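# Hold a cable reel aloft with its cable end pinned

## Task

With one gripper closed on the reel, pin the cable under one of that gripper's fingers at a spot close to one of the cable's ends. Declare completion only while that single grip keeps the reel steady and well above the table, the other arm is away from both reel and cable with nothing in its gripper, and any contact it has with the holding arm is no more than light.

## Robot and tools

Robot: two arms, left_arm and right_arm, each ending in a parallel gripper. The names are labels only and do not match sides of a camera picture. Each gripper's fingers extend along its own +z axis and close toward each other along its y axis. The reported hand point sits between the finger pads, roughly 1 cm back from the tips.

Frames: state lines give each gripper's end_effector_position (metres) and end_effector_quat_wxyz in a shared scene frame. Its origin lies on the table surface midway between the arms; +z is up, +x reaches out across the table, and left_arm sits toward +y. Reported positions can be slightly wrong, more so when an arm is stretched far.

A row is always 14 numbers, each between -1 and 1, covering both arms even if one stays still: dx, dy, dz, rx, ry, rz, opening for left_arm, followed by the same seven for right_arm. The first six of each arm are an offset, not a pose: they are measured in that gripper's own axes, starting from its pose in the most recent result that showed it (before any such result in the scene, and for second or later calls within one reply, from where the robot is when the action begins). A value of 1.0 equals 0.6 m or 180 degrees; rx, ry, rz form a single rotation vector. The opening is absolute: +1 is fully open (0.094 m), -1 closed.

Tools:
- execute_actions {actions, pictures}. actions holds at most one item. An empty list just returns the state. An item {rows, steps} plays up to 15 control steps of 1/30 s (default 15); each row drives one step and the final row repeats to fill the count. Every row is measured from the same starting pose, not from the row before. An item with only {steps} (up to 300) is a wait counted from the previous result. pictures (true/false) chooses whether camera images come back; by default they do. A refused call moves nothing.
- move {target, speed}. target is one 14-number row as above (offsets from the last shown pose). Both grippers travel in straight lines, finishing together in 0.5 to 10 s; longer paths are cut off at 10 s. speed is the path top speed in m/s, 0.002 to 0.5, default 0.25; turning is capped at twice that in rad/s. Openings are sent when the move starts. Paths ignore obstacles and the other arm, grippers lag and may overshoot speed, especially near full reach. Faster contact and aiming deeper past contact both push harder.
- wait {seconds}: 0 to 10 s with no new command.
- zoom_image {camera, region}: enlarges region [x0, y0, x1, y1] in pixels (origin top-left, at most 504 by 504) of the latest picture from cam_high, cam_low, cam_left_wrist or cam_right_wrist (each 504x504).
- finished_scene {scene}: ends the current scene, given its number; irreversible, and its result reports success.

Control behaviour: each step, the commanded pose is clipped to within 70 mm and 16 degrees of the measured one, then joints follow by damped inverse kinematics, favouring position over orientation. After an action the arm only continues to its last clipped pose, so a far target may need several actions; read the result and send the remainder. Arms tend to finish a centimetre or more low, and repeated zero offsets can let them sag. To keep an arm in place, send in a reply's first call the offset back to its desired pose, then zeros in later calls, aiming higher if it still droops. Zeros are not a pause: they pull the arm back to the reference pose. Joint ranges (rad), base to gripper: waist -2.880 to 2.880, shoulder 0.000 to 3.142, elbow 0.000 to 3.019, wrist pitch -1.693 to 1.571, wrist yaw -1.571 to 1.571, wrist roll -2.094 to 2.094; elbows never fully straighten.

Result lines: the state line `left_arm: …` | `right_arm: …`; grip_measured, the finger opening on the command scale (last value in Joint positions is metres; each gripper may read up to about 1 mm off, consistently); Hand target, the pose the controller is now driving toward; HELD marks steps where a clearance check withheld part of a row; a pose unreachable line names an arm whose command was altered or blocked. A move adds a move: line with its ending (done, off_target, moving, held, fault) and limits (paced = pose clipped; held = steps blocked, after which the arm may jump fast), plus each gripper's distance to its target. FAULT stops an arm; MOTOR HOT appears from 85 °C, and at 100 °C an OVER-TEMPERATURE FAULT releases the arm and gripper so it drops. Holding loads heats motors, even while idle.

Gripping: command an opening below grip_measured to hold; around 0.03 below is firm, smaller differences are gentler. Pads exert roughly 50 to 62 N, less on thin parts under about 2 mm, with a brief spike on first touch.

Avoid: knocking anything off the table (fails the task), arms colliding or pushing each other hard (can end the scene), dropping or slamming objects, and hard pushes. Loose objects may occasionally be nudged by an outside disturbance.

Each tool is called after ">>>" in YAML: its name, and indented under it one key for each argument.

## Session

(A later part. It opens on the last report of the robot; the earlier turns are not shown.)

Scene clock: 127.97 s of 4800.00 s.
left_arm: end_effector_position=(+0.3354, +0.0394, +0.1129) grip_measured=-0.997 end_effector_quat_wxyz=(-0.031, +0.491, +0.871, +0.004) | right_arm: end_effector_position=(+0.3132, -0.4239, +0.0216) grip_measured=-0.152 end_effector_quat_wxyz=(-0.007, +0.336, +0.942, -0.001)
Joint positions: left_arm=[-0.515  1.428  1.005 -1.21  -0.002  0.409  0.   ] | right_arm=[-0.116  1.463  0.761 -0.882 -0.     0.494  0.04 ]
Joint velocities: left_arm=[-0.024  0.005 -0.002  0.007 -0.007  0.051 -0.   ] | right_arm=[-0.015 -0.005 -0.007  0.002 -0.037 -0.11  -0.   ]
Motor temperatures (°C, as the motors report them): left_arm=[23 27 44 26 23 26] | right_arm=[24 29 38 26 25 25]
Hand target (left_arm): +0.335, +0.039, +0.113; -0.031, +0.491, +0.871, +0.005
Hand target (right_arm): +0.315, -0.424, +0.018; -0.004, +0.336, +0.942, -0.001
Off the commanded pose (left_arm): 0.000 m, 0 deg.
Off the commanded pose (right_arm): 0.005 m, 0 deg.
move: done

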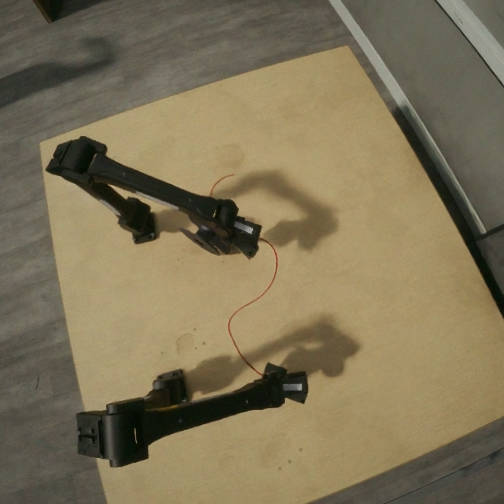

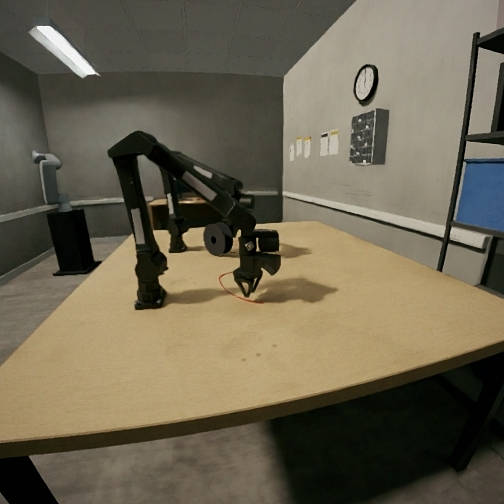

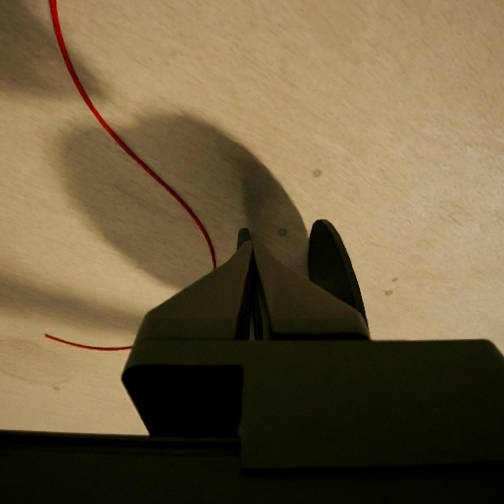

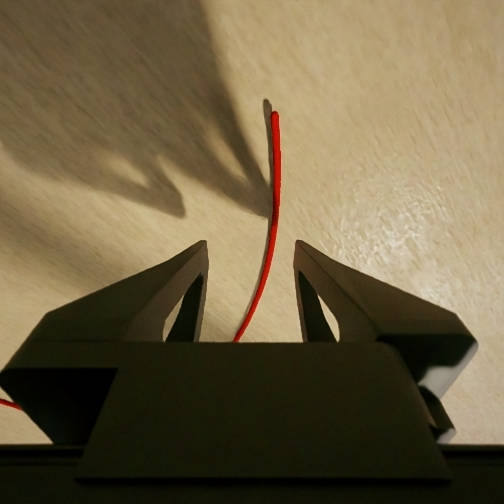

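>>> move:
  target: [0,0,-0.05,0,0,0,-0.3, 0,0,0.035,0,0,0,-0.15]
  speed: 0.1

>>> move:
  target: [0.12,0,0,0,0,0,-0.3, 0,0,0,0,0,0,-0.15]
  speed: 0.1

Scene clock: 143.93 s of 4800.00 s.
left_arm: end_effector_position=(+0.3206, +0.0499, +0.1223) grip_measured=-0.302 end_effector_quat_wxyz=(-0.057, +0.490, +0.870, +0.007) | right_arm: end_effector_position=(+0.3134, -0.4240, +0.0073) grip_measured=-0.152 end_effector_quat_wxyz=(-0.006, +0.336, +0.942, -0.001)
Joint positions: left_arm=[-0.515  1.405  1.005 -1.286 -0.002  0.409  0.033] | right_arm=[-0.116  1.494  0.744 -0.834 -0.     0.494  0.04 ]
Joint velocities: left_arm=[-0.024  0.005  0.007 -0.002 -0.022  0.022 -0.   ] | right_arm=[ 0.005 -0.005 -0.007 -0.002 -0.051  0.007  0.001]
Motor temperatures (°C, as the motors report them): left_arm=[23 27 44 26 23 26] | right_arm=[24 29 37 26 25 25]
Hand target (left_arm): +0.336, +0.039, +0.143; -0.031, +0.491, +0.871, +0.004
Hand target (right_arm): +0.313, -0.424, +0.001; -0.007, +0.336, +0.942, -0.001
Off the commanded pose (left_arm): 0.029 m, 3 deg.
Off the commanded pose (right_arm): 0.007 m, 0 deg.
After step 180, 9.17 s passed at rest.
move: off_target (left_arm)

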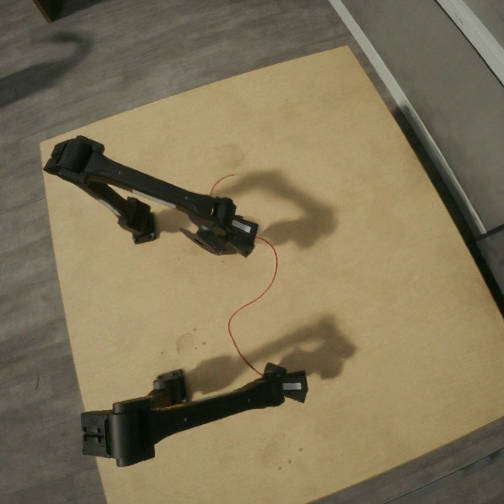

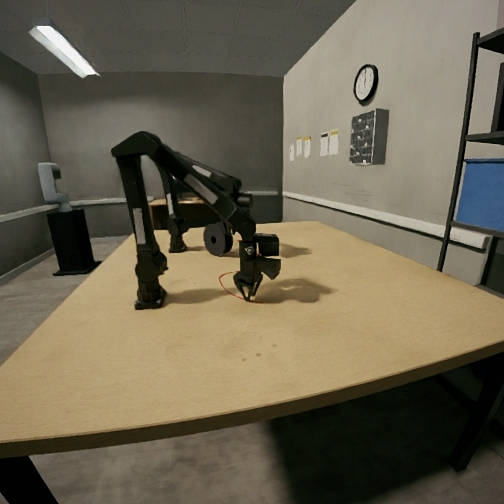

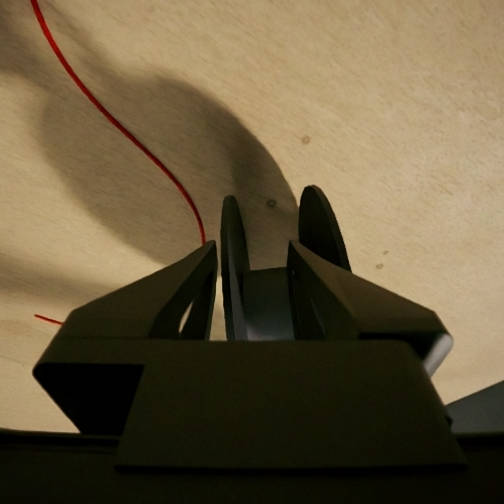

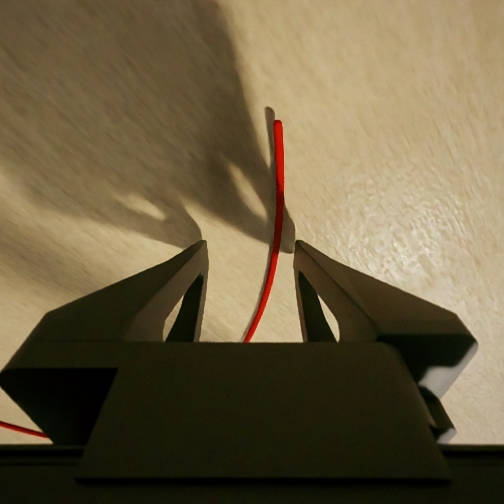

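Scene clock: 144.97 s of 4800.00 s.
left_arm: end_effector_position=(+0.2872, +0.1064, +0.1306) grip_measured=-0.302 end_effector_quat_wxyz=(-0.051, +0.488, +0.871, +0.004) | right_arm: end_effector_position=(+0.3134, -0.4240, +0.0073) grip_measured=-0.152 end_effector_quat_wxyz=(-0.006, +0.336, +0.942, -0.001)
Joint positions: left_arm=[-0.426  1.228  0.868 -1.311 -0.007  0.493  0.033] | right_arm=[-0.116  1.494  0.744 -0.834 -0.     0.494  0.04 ]
Joint velocities: left_arm=[-0.024 -0.005  0.007  0.002 -0.066 -0.022 -0.   ] | right_arm=[ 0.005 -0.005  0.002 -0.002 -0.022  0.037  0.   ]
Motor temperatures (°C, as the motors report them): left_arm=[23 27 44 26 23 26] | right_arm=[24 29 37 26 25 25]
Hand target (left_arm): +0.284, +0.111, +0.129; -0.057, +0.490, +0.870, +0.006
Hand target (right_arm): +0.313, -0.424, +0.007; -0.006, +0.336, +0.942, -0.001
Off the commanded pose (left_arm): 0.006 m, 1 deg.
Off the commanded pose (right_arm): 0.000 m, 0 deg.
move: done

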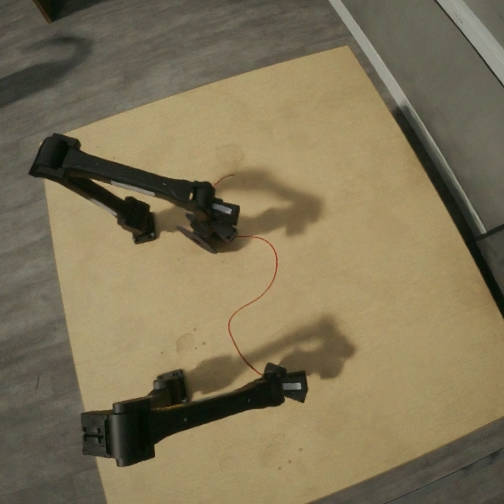

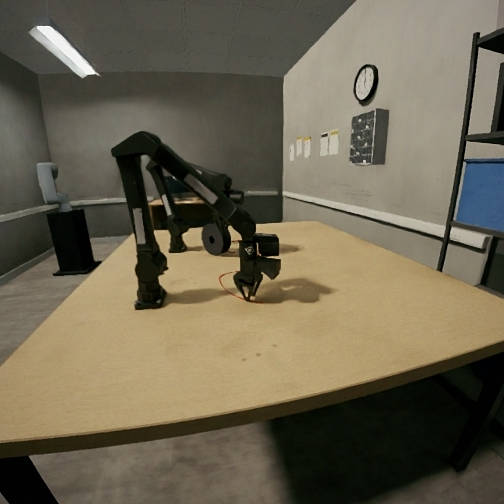

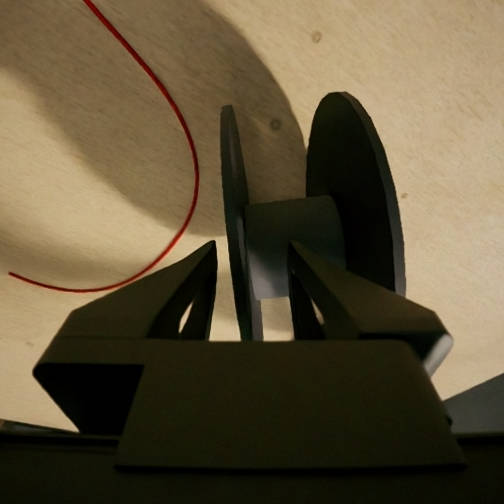

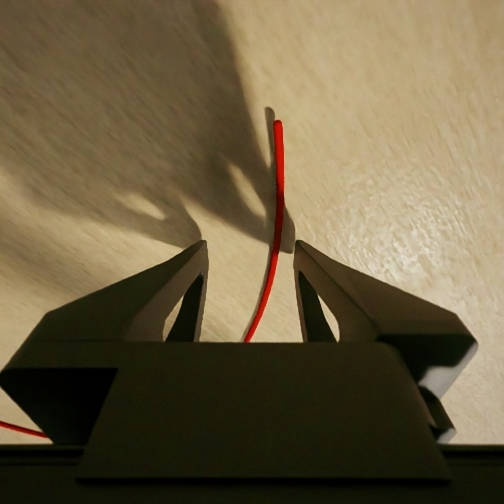

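>>> execute_actions:
  actions:
    - {"rows":[[0,0,0,0,0,0,-1,0,0,0.025,0,0,0,-0.15]],"steps":15}
  pictures: false

>>> execute_actions:
  actions:
    - {"rows":[[0,0,0,0,0,0,-1,0,0,0.01,0,0,0,-1]],"steps":15}
  pictures: false

>>> execute_actions:
  actions:
    - {"steps":15}
  pictures: false

Scene clock: 152.93 s of 4800.00 s.
left_arm: end_effector_position=(+0.2876, +0.1071, +0.1306) grip_measured=-0.941 end_effector_quat_wxyz=(-0.051, +0.490, +0.870, +0.007) | right_arm: end_effector_position=(+0.3165, -0.4246, +0.0034) grip_measured=-0.152 end_effector_quat_wxyz=(-0.000, +0.336, +0.942, -0.000)
Joint positions: left_arm=[-0.426  1.228  0.868 -1.311 -0.012  0.497  0.003] | right_arm=[-0.116  1.503  0.741 -0.809 -0.     0.494  0.04 ]
Joint velocities: left_arm=[-0.024 -0.005 -0.007  0.007  0.037  0.081 -0.   ] | right_arm=[-0.005 -0.015 -0.007  0.007 -0.022 -0.007  0.001]
Motor temperatures (°C, as the motors report them): left_arm=[23 26 44 26 23 26] | right_arm=[24 29 37 26 25 25]
Hand target (left_arm): +0.287, +0.106, +0.131; -0.051, +0.488, +0.871, +0.004
Hand target (right_arm): +0.313, -0.424, -0.007; -0.006, +0.336, +0.942, -0.001
Off the commanded pose (left_arm): 0.001 m, 0 deg.
Off the commanded pose (right_arm): 0.012 m, 1 deg.
Steps of this call (steps 1 to 180: nothing new was sent; then 1.47 s passed at rest; steps 181 to 195: all 15 steps of this action). Readings (end_effector_position):
181: left_arm (+0.2872, +0.1064, +0.1306) | right_arm (+0.3141, -0.4241, +0.0067)
182: left_arm (+0.2873, +0.1065, +0.1306) | right_arm (+0.3153, -0.4243, +0.0059)
184: left_arm (+0.2876, +0.1071, +0.1306) | right_arm (+0.3162, -0.4245, +0.0037)
188: left_arm (+0.2876, +0.1071, +0.1306) | right_arm (+0.3165, -0.4246, +0.0034)
195: the state above

Scene clock: 153.43 s of 4800.00 s.
left_arm: end_effector_position=(+0.2876, +0.1071, +0.1306) grip_measured=-0.941 end_effector_quat_wxyz=(-0.051, +0.490, +0.870, +0.007) | right_arm: end_effector_position=(+0.3164, -0.4250, +0.0034) grip_measured=-0.973 end_effector_quat_wxyz=(+0.000, +0.336, +0.942, -0.001)
Joint positions: left_arm=[-0.426  1.228  0.868 -1.311 -0.012  0.497  0.003] | right_arm=[-0.116  1.503  0.741 -0.809  0.003  0.494  0.001]
Joint velocities: left_arm=[-0.015 -0.015 -0.007 -0.012 -0.022  0.037 -0.001] | right_arm=[-0.005  0.005  0.007  0.017 -0.007  0.066 -0.   ]
Motor temperatures (°C, as the motors report them): left_arm=[23 26 44 26 23 26] | right_arm=[24 29 37 26 25 25]
Hand target (left_arm): +0.288, +0.107, +0.131; -0.051, +0.490, +0.870, +0.007
Hand target (right_arm): +0.316, -0.425, -0.002; -0.000, +0.336, +0.942, -0.000
Off the commanded pose (left_arm): 0.000 m, 0 deg.
Off the commanded pose (right_arm): 0.006 m, 0 deg.
Steps of this call (steps 1 to 15: all 15 steps of this action). Readings (end_effector_position):
1: left_arm (+0.2876, +0.1071, +0.1306) | right_arm (+0.3164, -0.4248, +0.0034)
2: left_arm (+0.2876, +0.1071, +0.1306) | right_arm (+0.3164, -0.4250, +0.0034)
4: left_arm (+0.2876, +0.1071, +0.1306) | right_arm (+0.3164, -0.4250, +0.0034)
8: left_arm (+0.2876, +0.1071, +0.1306) | right_arm (+0.3164, -0.4250, +0.0034)
15: the state above

Scene clock: 153.93 s of 4800.00 s.
left_arm: end_effector_position=(+0.2876, +0.1071, +0.1306) grip_measured=-0.941 end_effector_quat_wxyz=(-0.051, +0.490, +0.870, +0.007) | right_arm: end_effector_position=(+0.3164, -0.4250, +0.0034) grip_measured=-0.973 end_effector_quat_wxyz=(+0.000, +0.336, +0.942, -0.001)
Joint positions: left_arm=[-0.426  1.228  0.868 -1.311 -0.012  0.497  0.003] | right_arm=[-0.116  1.503  0.741 -0.809  0.003  0.494  0.001]
Joint velocities: left_arm=[-0.024  0.005 -0.012 -0.007 -0.066 -0.007 -0.   ] | right_arm=[-0.015  0.005  0.002 -0.002 -0.022 -0.007 -0.   ]
Motor temperatures (°C, as the motors report them): left_arm=[23 26 44 26 23 26] | right_arm=[24 29 37 26 25 25]
Hand target (left_arm): +0.288, +0.107, +0.131; -0.051, +0.490, +0.870, +0.007
Hand target (right_arm): +0.316, -0.425, -0.002; -0.000, +0.336, +0.942, -0.000
Off the commanded pose (left_arm): 0.000 m, 0 deg.
Off the commanded pose (right_arm): 0.006 m, 0 deg.
Steps of this call (steps 1 to 15: nothing new was sent). Readings (end_effector_position):
1: left_arm (+0.2876, +0.1071, +0.1306) | right_arm (+0.3164, -0.4250, +0.0034)
2: left_arm (+0.2876, +0.1071, +0.1306) | right_arm (+0.3164, -0.4250, +0.0034)
4: left_arm (+0.2876, +0.1071, +0.1306) | right_arm (+0.3164, -0.4250, +0.0034)
8: left_arm (+0.2876, +0.1071, +0.1306) | right_arm (+0.3164, -0.4250, +0.0034)
15: the state above

Both gripped. Lift both.

>>> move:
  target: [0,0,-0.22,0,0,0,-1, 0,0,-0.22,0,0,0,-1]
  speed: 0.15

>>> move:
  target: [0,0,0,-0.5,0,0,-1, 0,0,0,0,0,0,-1]
  speed: 0.3

Scene clock: 162.87 s of 4800.00 s.
left_arm: end_effector_position=(+0.2876, +0.1071, +0.2384) grip_measured=-0.941 end_effector_quat_wxyz=(-0.076, +0.489, +0.869, +0.007) | right_arm: end_effector_position=(+0.3018, -0.4222, +0.1192) grip_measured=-0.973 end_effector_quat_wxyz=(-0.012, +0.336, +0.942, -0.003)
Joint positions: left_arm=[-0.426  1.198  1.128 -1.653 -0.012  0.497  0.003] | right_arm=[-0.116  1.282  0.884 -1.197  0.003  0.494  0.001]
Joint velocities: left_arm=[-0.005 -0.015 -0.002 -0.007  0.11   0.022  0.002] | right_arm=[ 0.005  0.005  0.002  0.002 -0.037 -0.007 -0.   ]
Motor temperatures (°C, as the motors report them): left_arm=[23 26 45 26 23 26] | right_arm=[24 29 37 26 25 25]
Hand target (left_arm): +0.297, +0.101, +0.262; -0.050, +0.490, +0.870, +0.007
Hand target (right_arm): +0.314, -0.424, +0.134; +0.000, +0.336, +0.942, -0.001
Off the commanded pose (left_arm): 0.027 m, 3 deg.
Off the commanded pose (right_arm): 0.022 m, 1 deg.
After step 180, 1.63 s passed at rest.
move: off_target (left_arm, right_arm)

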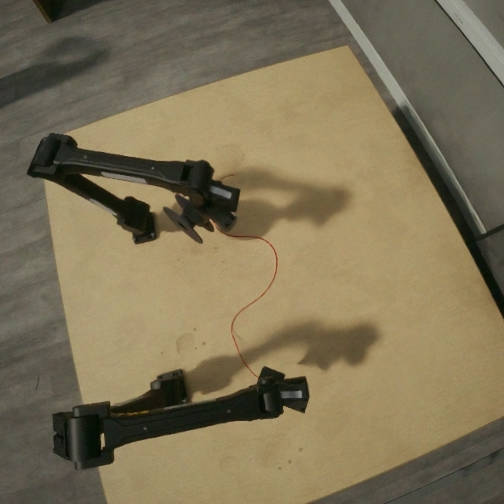

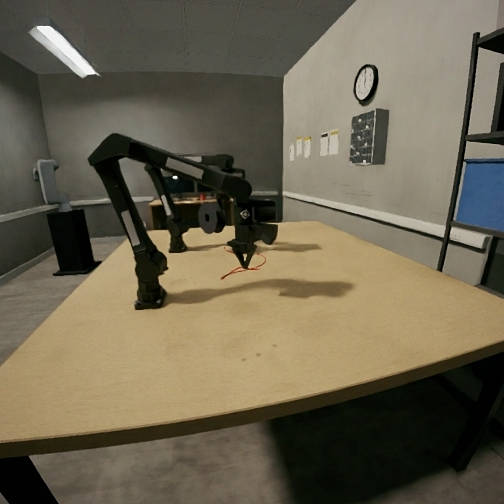

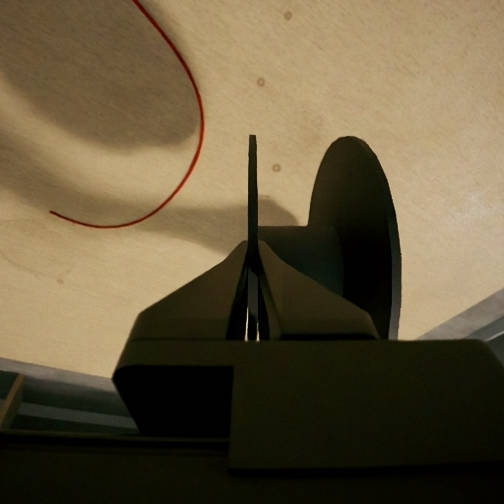

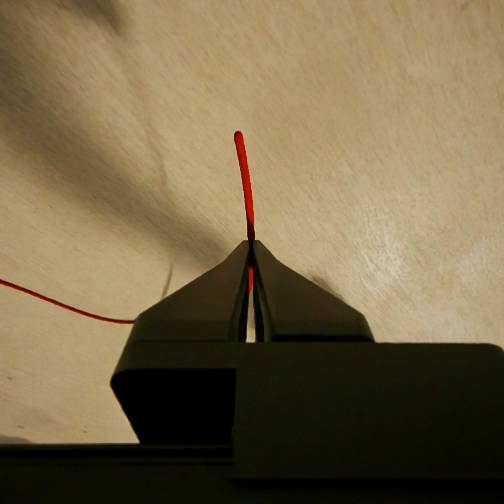

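Scene clock: 165.83 s of 4800.00 s.
left_arm: end_effector_position=(+0.2910, +0.1064, +0.2359) grip_measured=-0.942 end_effector_quat_wxyz=(+0.257, +0.435, +0.652, +0.565) | right_arm: end_effector_position=(+0.3018, -0.4222, +0.1192) grip_measured=-0.973 end_effector_quat_wxyz=(-0.012, +0.336, +0.942, -0.003)
Joint positions: left_arm=[-1.015  1.194  0.748 -1.54  -1.318 -0.265  0.003] | right_arm=[-0.116  1.282  0.884 -1.197  0.003  0.494  0.001]
Joint velocities: left_arm=[-0.015  0.005  0.002  0.007 -0.037 -0.066  0.   ] | right_arm=[-0.015 -0.015 -0.002 -0.012 -0.007  0.037  0.001]
Motor temperatures (°C, as the motors report them): left_arm=[23 26 44 26 24 26] | right_arm=[24 29 37 26 25 25]
Hand target (left_arm): +0.292, +0.106, +0.241; +0.263, +0.432, +0.650, +0.567
Hand target (right_arm): +0.302, -0.422, +0.119; -0.012, +0.336, +0.942, -0.003
Off the commanded pose (left_arm): 0.004 m, 10 deg.
Off the commanded pose (right_arm): 0.000 m, 0 deg.
move: held (left_arm); limits=held; held on 14 of 89 steps (left_arm), including the last (left_arm)
pose unreachable (left arm): on one or more control steps of this call this arm could not follow its commanded pose, so it was not sent that pose on those steps. On the call's last step it was still not sent that pose. It may still have moved: this result reports where it is.
cause: the commanded pose would bring two parts of the arm too close to each other (its wrist (the part past joint 4) and its wrist camera, with joints 5 (wrist yaw) and 6 (wrist roll) between them).

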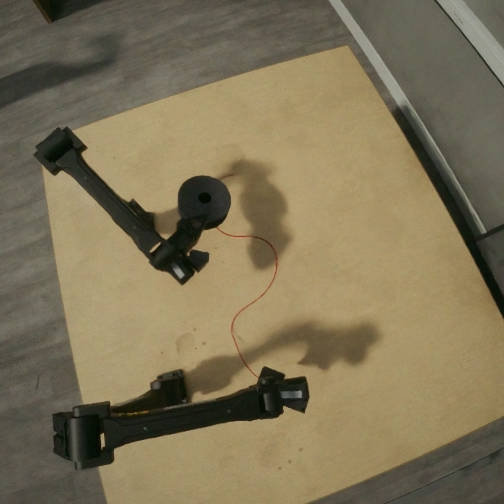

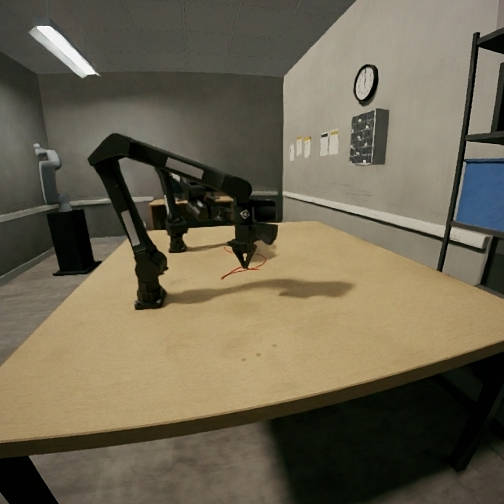

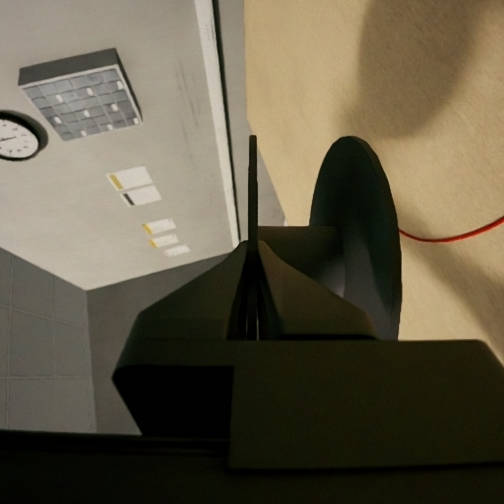

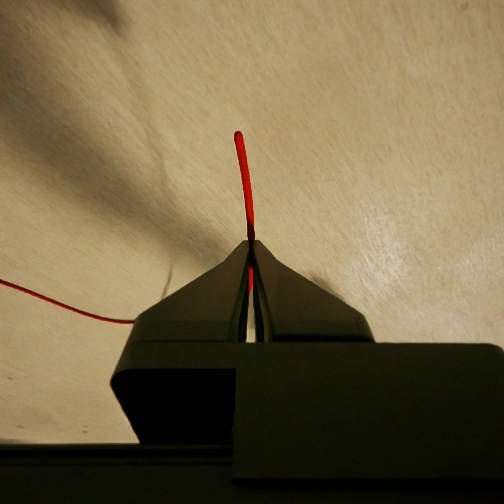

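>>> move:
  target: [-0.11,0,-0.012,-0.07,-0.33,0,-1, 0,0,0,0,0,0,-1]
  speed: 0.3

Scene clock: 193.53 s of 4800.00 s.
left_arm: end_effector_position=(+0.3157, +0.0458, +0.2093) grip_measured=-0.942 end_effector_quat_wxyz=(+0.574, +0.639, +0.395, +0.326) | right_arm: end_effector_position=(+0.3018, -0.4222, +0.1192) grip_measured=-0.973 end_effector_quat_wxyz=(-0.012, +0.336, +0.942, -0.003)
Joint positions: left_arm=[-0.658  0.683  0.19   0.359 -0.258  1.499  0.003] | right_arm=[-0.116  1.282  0.884 -1.197  0.003  0.494  0.001]
Joint velocities: left_arm=[-0.015  0.005 -0.012  0.012  0.037  0.007 -0.   ] | right_arm=[-0.005 -0.015 -0.002 -0.012  0.022  0.022  0.001]
Motor temperatures (°C, as the motors report them): left_arm=[23 26 44 27 25 26] | right_arm=[24 29 38 26 25 25]
Hand target (left_arm): +0.317, +0.046, +0.222; +0.587, +0.628, +0.385, +0.337
Hand target (right_arm): +0.302, -0.422, +0.119; -0.012, +0.336, +0.942, -0.003
Off the commanded pose (left_arm): 0.018 m, 4 deg.
Off the commanded pose (right_arm): 0.000 m, 0 deg.
After step 180, 19.57 s passed at rest.
move: off_target (left_arm)

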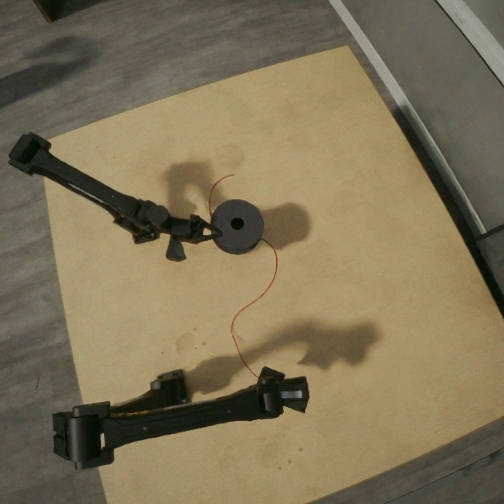

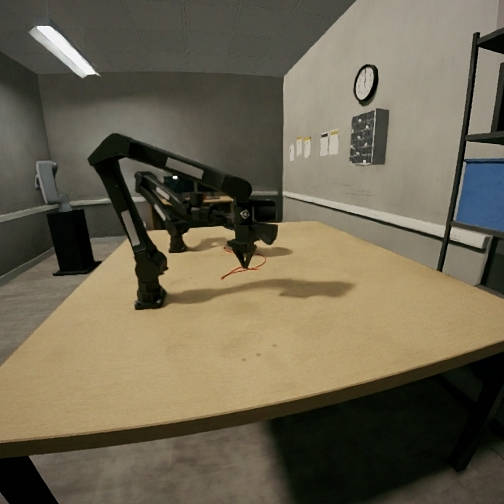

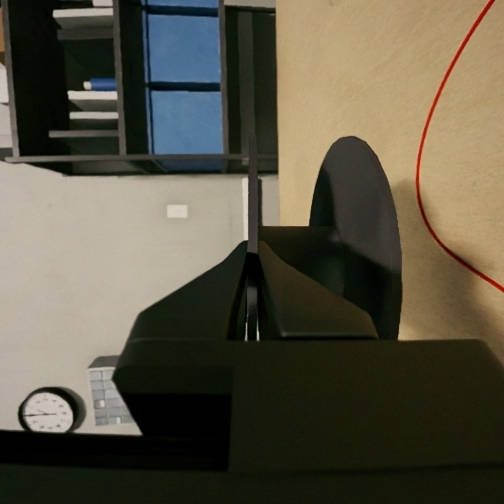

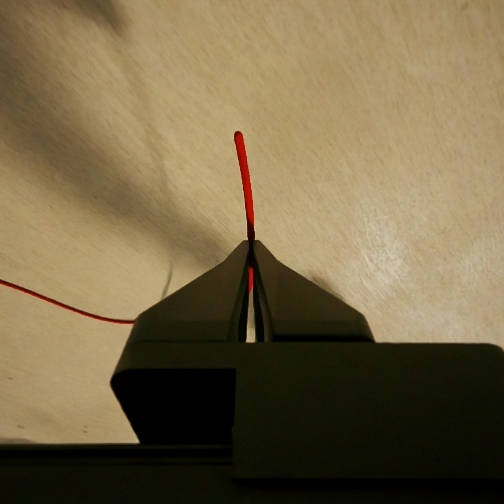

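>>> move:
  target: [-0.2,-0.13,-0.05,-0.04,0,0,-1, 0,0,0,0,0,0,-1]
  speed: 0.2

Scene clock: 218.40 s of 4800.00 s.
left_arm: end_effector_position=(+0.2213, -0.0318, +0.1278) grip_measured=-0.942 end_effector_quat_wxyz=(+0.597, +0.620, +0.368, +0.353) | right_arm: end_effector_position=(+0.3018, -0.4222, +0.1192) grip_measured=-0.973 end_effector_quat_wxyz=(-0.012, +0.336, +0.942, -0.003)
Joint positions: left_arm=[-1.293  1.482  0.109  1.311 -0.894  1.521  0.003] | right_arm=[-0.116  1.282  0.884 -1.197  0.003  0.494  0.001]
Joint velocities: left_arm=[-0.005 -0.005  0.007  0.007  0.051 -0.066 -0.   ] | right_arm=[-0.015  0.005 -0.002 -0.002 -0.051 -0.11   0.001]
Motor temperatures (°C, as the motors report them): left_arm=[23 25 45 27 24 26] | right_arm=[24 29 38 26 25 25]
Hand target (left_arm): +0.224, -0.041, +0.142; +0.613, +0.602, +0.371, +0.353
Hand target (right_arm): +0.302, -0.422, +0.119; -0.012, +0.336, +0.942, -0.003
Off the commanded pose (left_arm): 0.017 m, 3 deg.
Off the commanded pose (right_arm): 0.000 m, 0 deg.
After step 180, 17.53 s passed at rest.
move: off_target (left_arm)

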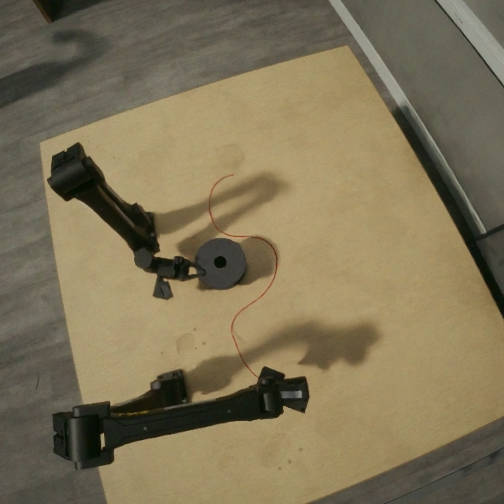

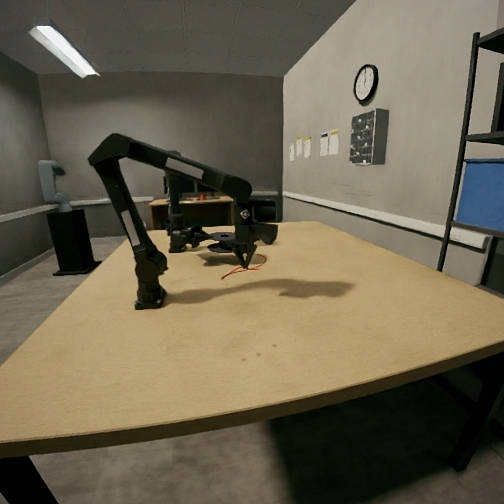

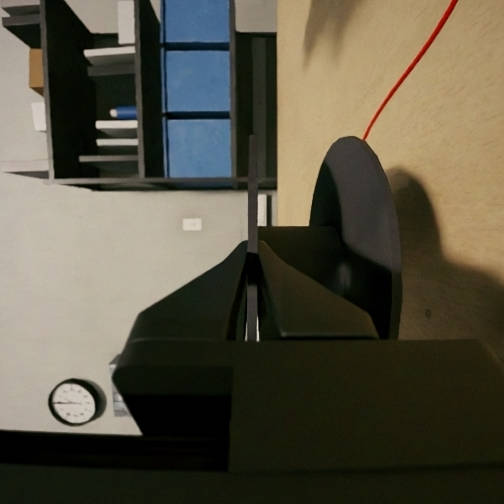

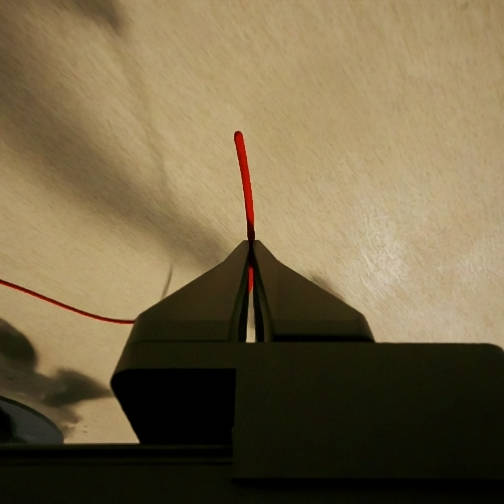

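>>> move:
  target: [-0.02,-0.08,0,0,-0.15,0,-1, 0,0,0,0,0,0,-1]
  speed: 0.12

Scene clock: 229.00 s of 4800.00 s.
left_arm: end_effector_position=(+0.2117, -0.0430, +0.0750) grip_measured=-0.942 end_effector_quat_wxyz=(+0.622, +0.723, +0.238, +0.182) | right_arm: end_effector_position=(+0.3018, -0.4222, +0.1192) grip_measured=-0.973 end_effector_quat_wxyz=(-0.012, +0.336, +0.942, -0.003)
Joint positions: left_arm=[-0.99   1.731  0.036  1.533 -0.122  1.517  0.003] | right_arm=[-0.116  1.282  0.884 -1.197  0.003  0.494  0.001]
Joint velocities: left_arm=[-0.015  0.005 -0.002  0.007 -0.022 -0.007 -0.001] | right_arm=[ 0.005  0.005  0.002 -0.002  0.051  0.022 -0.   ]
Motor temperatures (°C, as the motors report them): left_arm=[23 25 43 27 24 26] | right_arm=[24 29 38 26 25 25]
Hand target (left_arm): +0.213, -0.042, +0.081; +0.630, +0.717, +0.233, +0.188
Hand target (right_arm): +0.302, -0.422, +0.119; -0.012, +0.336, +0.942, -0.003
Off the commanded pose (left_arm): 0.006 m, 7 deg.
Off the commanded pose (right_arm): 0.000 m, 0 deg.
joint sent to its limit (left arm) — the command would take joint 4 (wrist pitch) past its upper limit, so that joint was sent only as far as its limit.
After step 180, 2.37 s passed at rest.
move: off_target (left_arm)

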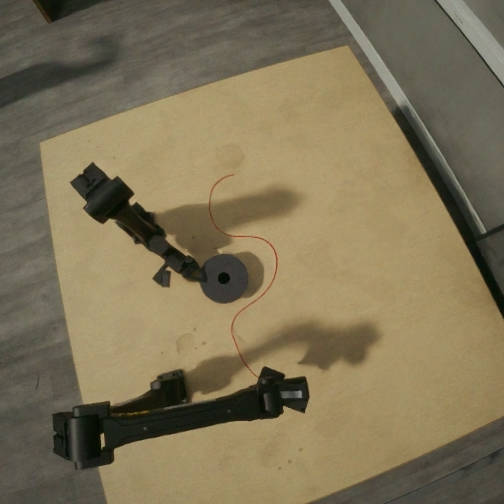

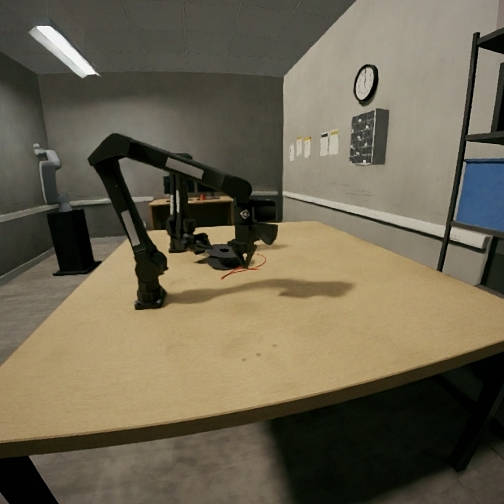

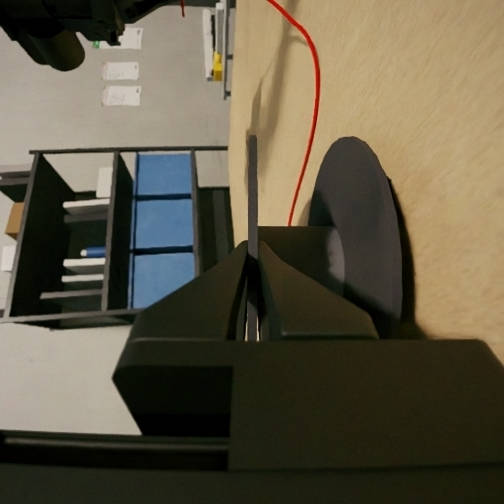

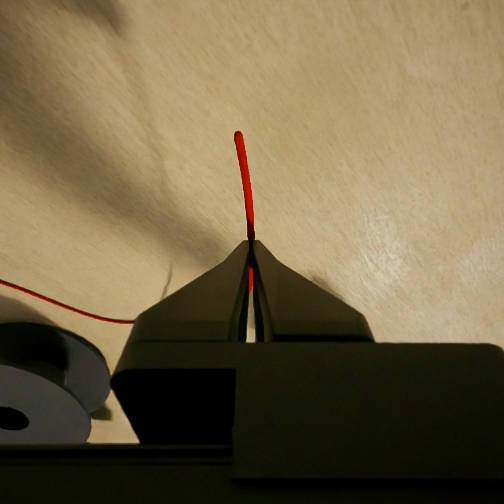

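>>> move:
  target: [-0.194,0.105,0.218,-0.05,-0.025,0,-1, -0.19,0.16,0,0,0,0,-1]
  speed: 0.15

Scene clock: 274.53 s of 4800.00 s.
left_arm: end_effector_position=(+0.1945, -0.2087, +0.1058) grip_measured=-0.942 end_effector_quat_wxyz=(+0.671, +0.694, +0.203, +0.166) | right_arm: end_effector_position=(+0.4363, -0.4213, +0.1108) grip_measured=-0.973 end_effector_quat_wxyz=(-0.017, +0.333, +0.943, -0.005)
Joint positions: left_arm=[-1.239  1.763  0.42   1.296 -0.299  1.515  0.003] | right_arm=[-0.059  1.635  1.239 -1.209  0.003  0.545  0.001]
Joint velocities: left_arm=[-0.015  0.005  0.012  0.002 -0.022  0.007 -0.001] | right_arm=[ 0.005 -0.005  0.002 -0.017  0.007 -0.022 -0.   ]
Motor temperatures (°C, as the motors report them): left_arm=[23 26 38 27 24 26] | right_arm=[24 29 39 26 25 25]
Hand target (left_arm): +0.196, -0.222, +0.121; +0.685, +0.679, +0.197, +0.172
Hand target (right_arm): +0.450, -0.420, +0.120; -0.011, +0.336, +0.942, -0.004
Off the commanded pose (left_arm): 0.020 m, 3 deg.
Off the commanded pose (right_arm): 0.015 m, 1 deg.
After step 180, 37.90 s passed at rest.
move: off_target (left_arm, right_arm)

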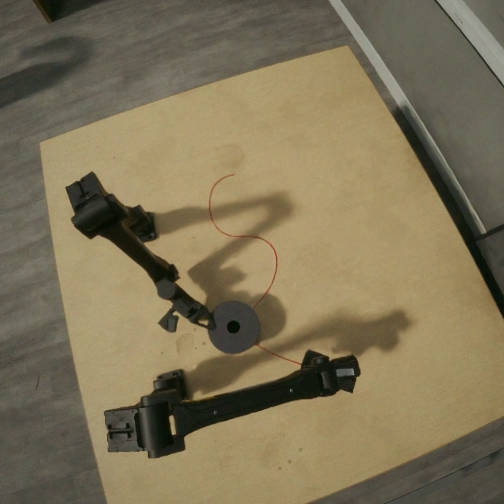

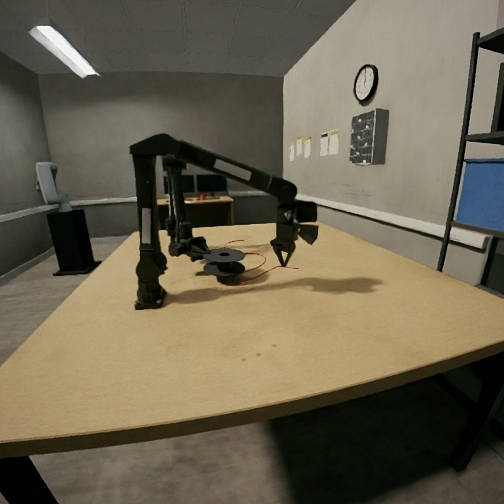

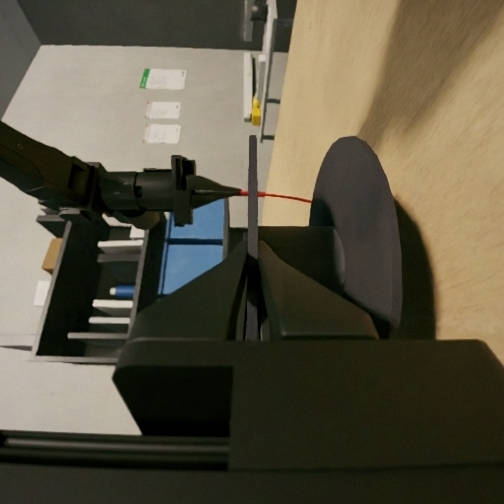

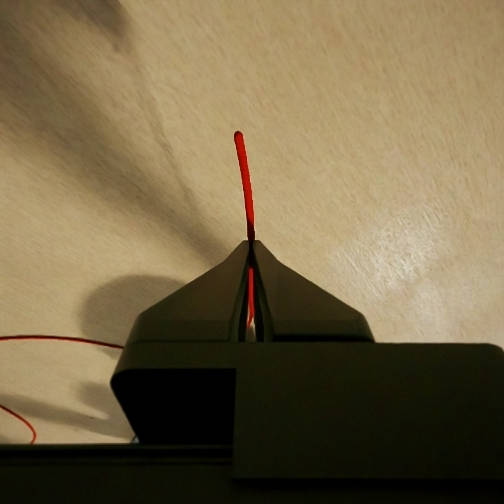

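>>> move:
  target: [0,0.02,0.02,-0.02,0,0,-1, -0.18,0.04,-0.02,0,0,0,-1]
  speed: 0.15

Scene clock: 287.57 s of 4800.00 s.
left_arm: end_effector_position=(+0.1950, -0.2080, +0.0976) grip_measured=-0.942 end_effector_quat_wxyz=(+0.669, +0.695, +0.203, +0.167) | right_arm: end_effector_position=(+0.5239, -0.4645, +0.1166) grip_measured=-0.973 end_effector_quat_wxyz=(-0.021, +0.337, +0.941, -0.005)
Joint positions: left_arm=[-1.237  1.794  0.42   1.321 -0.297  1.515  0.003] | right_arm=[-0.115  1.864  1.568 -1.318  0.003  0.497  0.001]
Joint velocities: left_arm=[-0.005 -0.005 -0.012  0.007  0.051 -0.007 -0.001] | right_arm=[ 0.005 -0.005 -0.002 -0.017 -0.007 -0.037  0.   ]
Motor temperatures (°C, as the motors report them): left_arm=[23 26 40 27 24 26] | right_arm=[24 30 42 26 25 25]
Hand target (left_arm): +0.201, -0.218, +0.118; +0.692, +0.672, +0.198, +0.173
Hand target (right_arm): +0.536, -0.470, +0.122; -0.017, +0.333, +0.943, -0.004
Off the commanded pose (left_arm): 0.024 m, 4 deg.
Off the commanded pose (right_arm): 0.014 m, 1 deg.
After step 180, 5.83 s passed at rest.
move: off_target (left_arm, right_arm)

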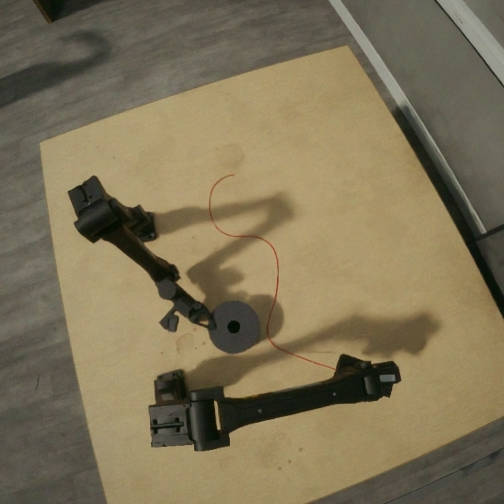

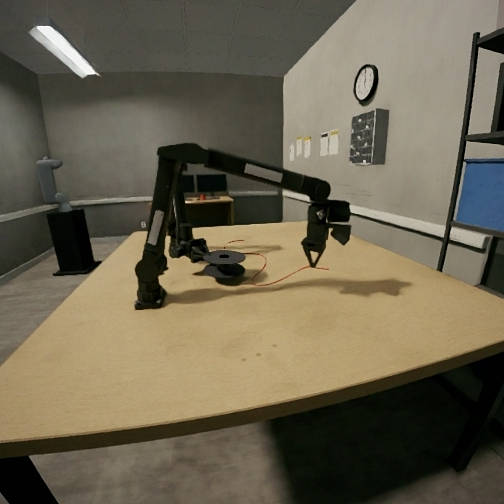

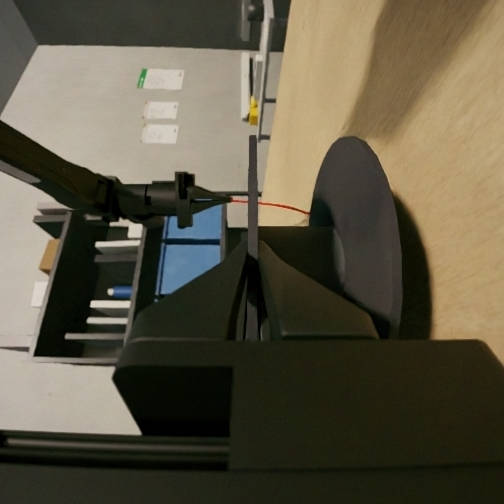

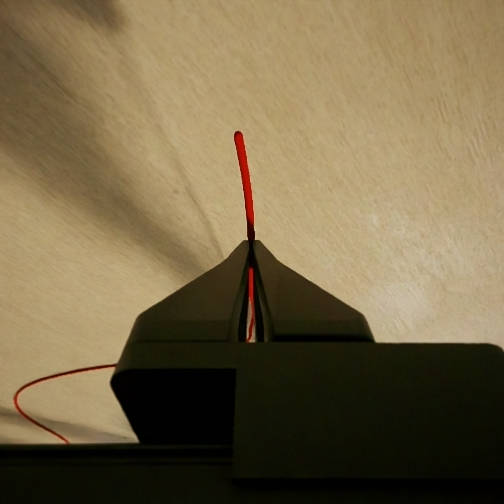

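>>> move:
  target: [0,-0.045,0,-0.025,0,0,-1, 0,0,-0.02,0,0,0,-1]
  speed: 0.06

Scene clock: 294.63 s of 4800.00 s.
left_arm: end_effector_position=(+0.1933, -0.2005, +0.0607) grip_measured=-0.942 end_effector_quat_wxyz=(+0.676, +0.689, +0.200, +0.170) | right_arm: end_effector_position=(+0.5214, -0.4640, +0.1167) grip_measured=-0.973 end_effector_quat_wxyz=(-0.026, +0.337, +0.941, -0.005)
Joint positions: left_arm=[-1.237  1.984  0.42   1.534 -0.298  1.525  0.003] | right_arm=[-0.115  1.864  1.568 -1.328  0.003  0.496  0.001]
Joint velocities: left_arm=[-0.005 -0.005 -0.002 -0.022 -0.007 -0.007 -0.   ] | right_arm=[ 0.005 -0.005 -0.007  0.002  0.007 -0.051 -0.001]
Motor temperatures (°C, as the motors report them): left_arm=[23 26 40 27 24 26] | right_arm=[24 31 43 26 25 25]
Hand target (left_arm): +0.194, -0.208, +0.071; +0.691, +0.673, +0.198, +0.173
Hand target (right_arm): +0.524, -0.464, +0.128; -0.020, +0.337, +0.941, -0.004
Off the commanded pose (left_arm): 0.012 m, 3 deg.
Off the commanded pose (right_arm): 0.012 m, 1 deg.
joint sent to its limit (left arm) — the command would take joint 4 (wrist pitch) past its upper limit, so that joint was sent only as far as its limit.
After step 180, 0.17 s passed at rest.
move: off_target (left_arm, right_arm)

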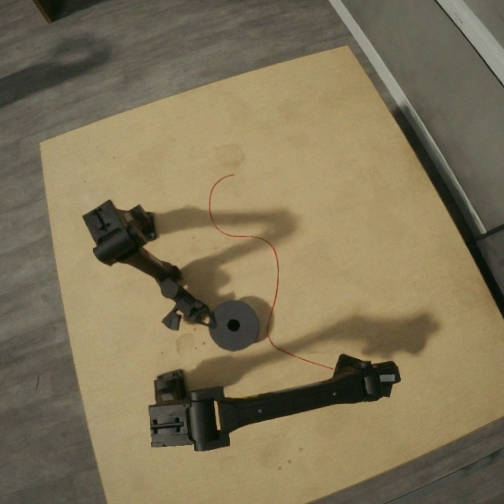

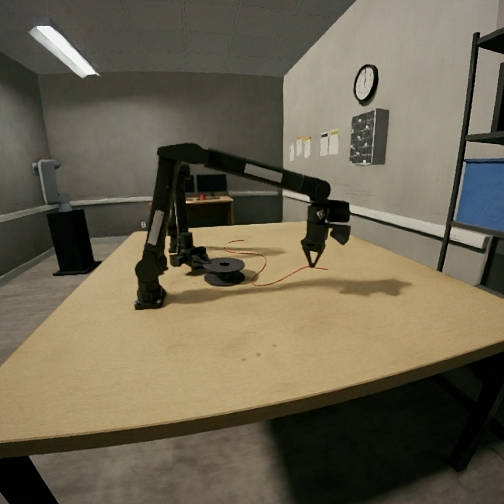

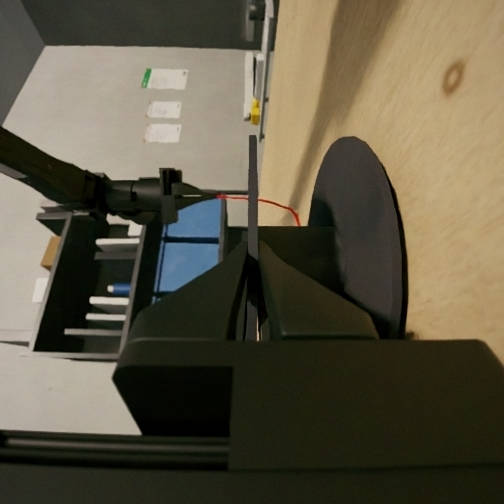

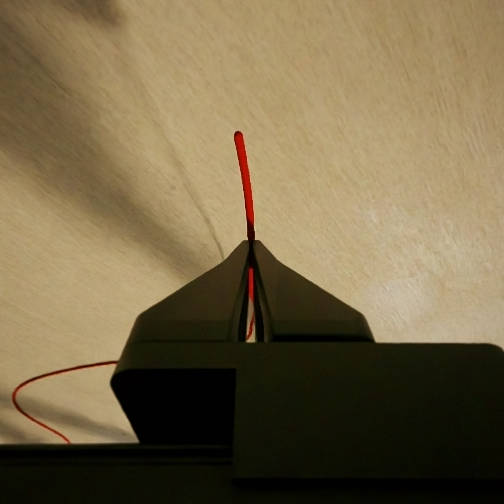

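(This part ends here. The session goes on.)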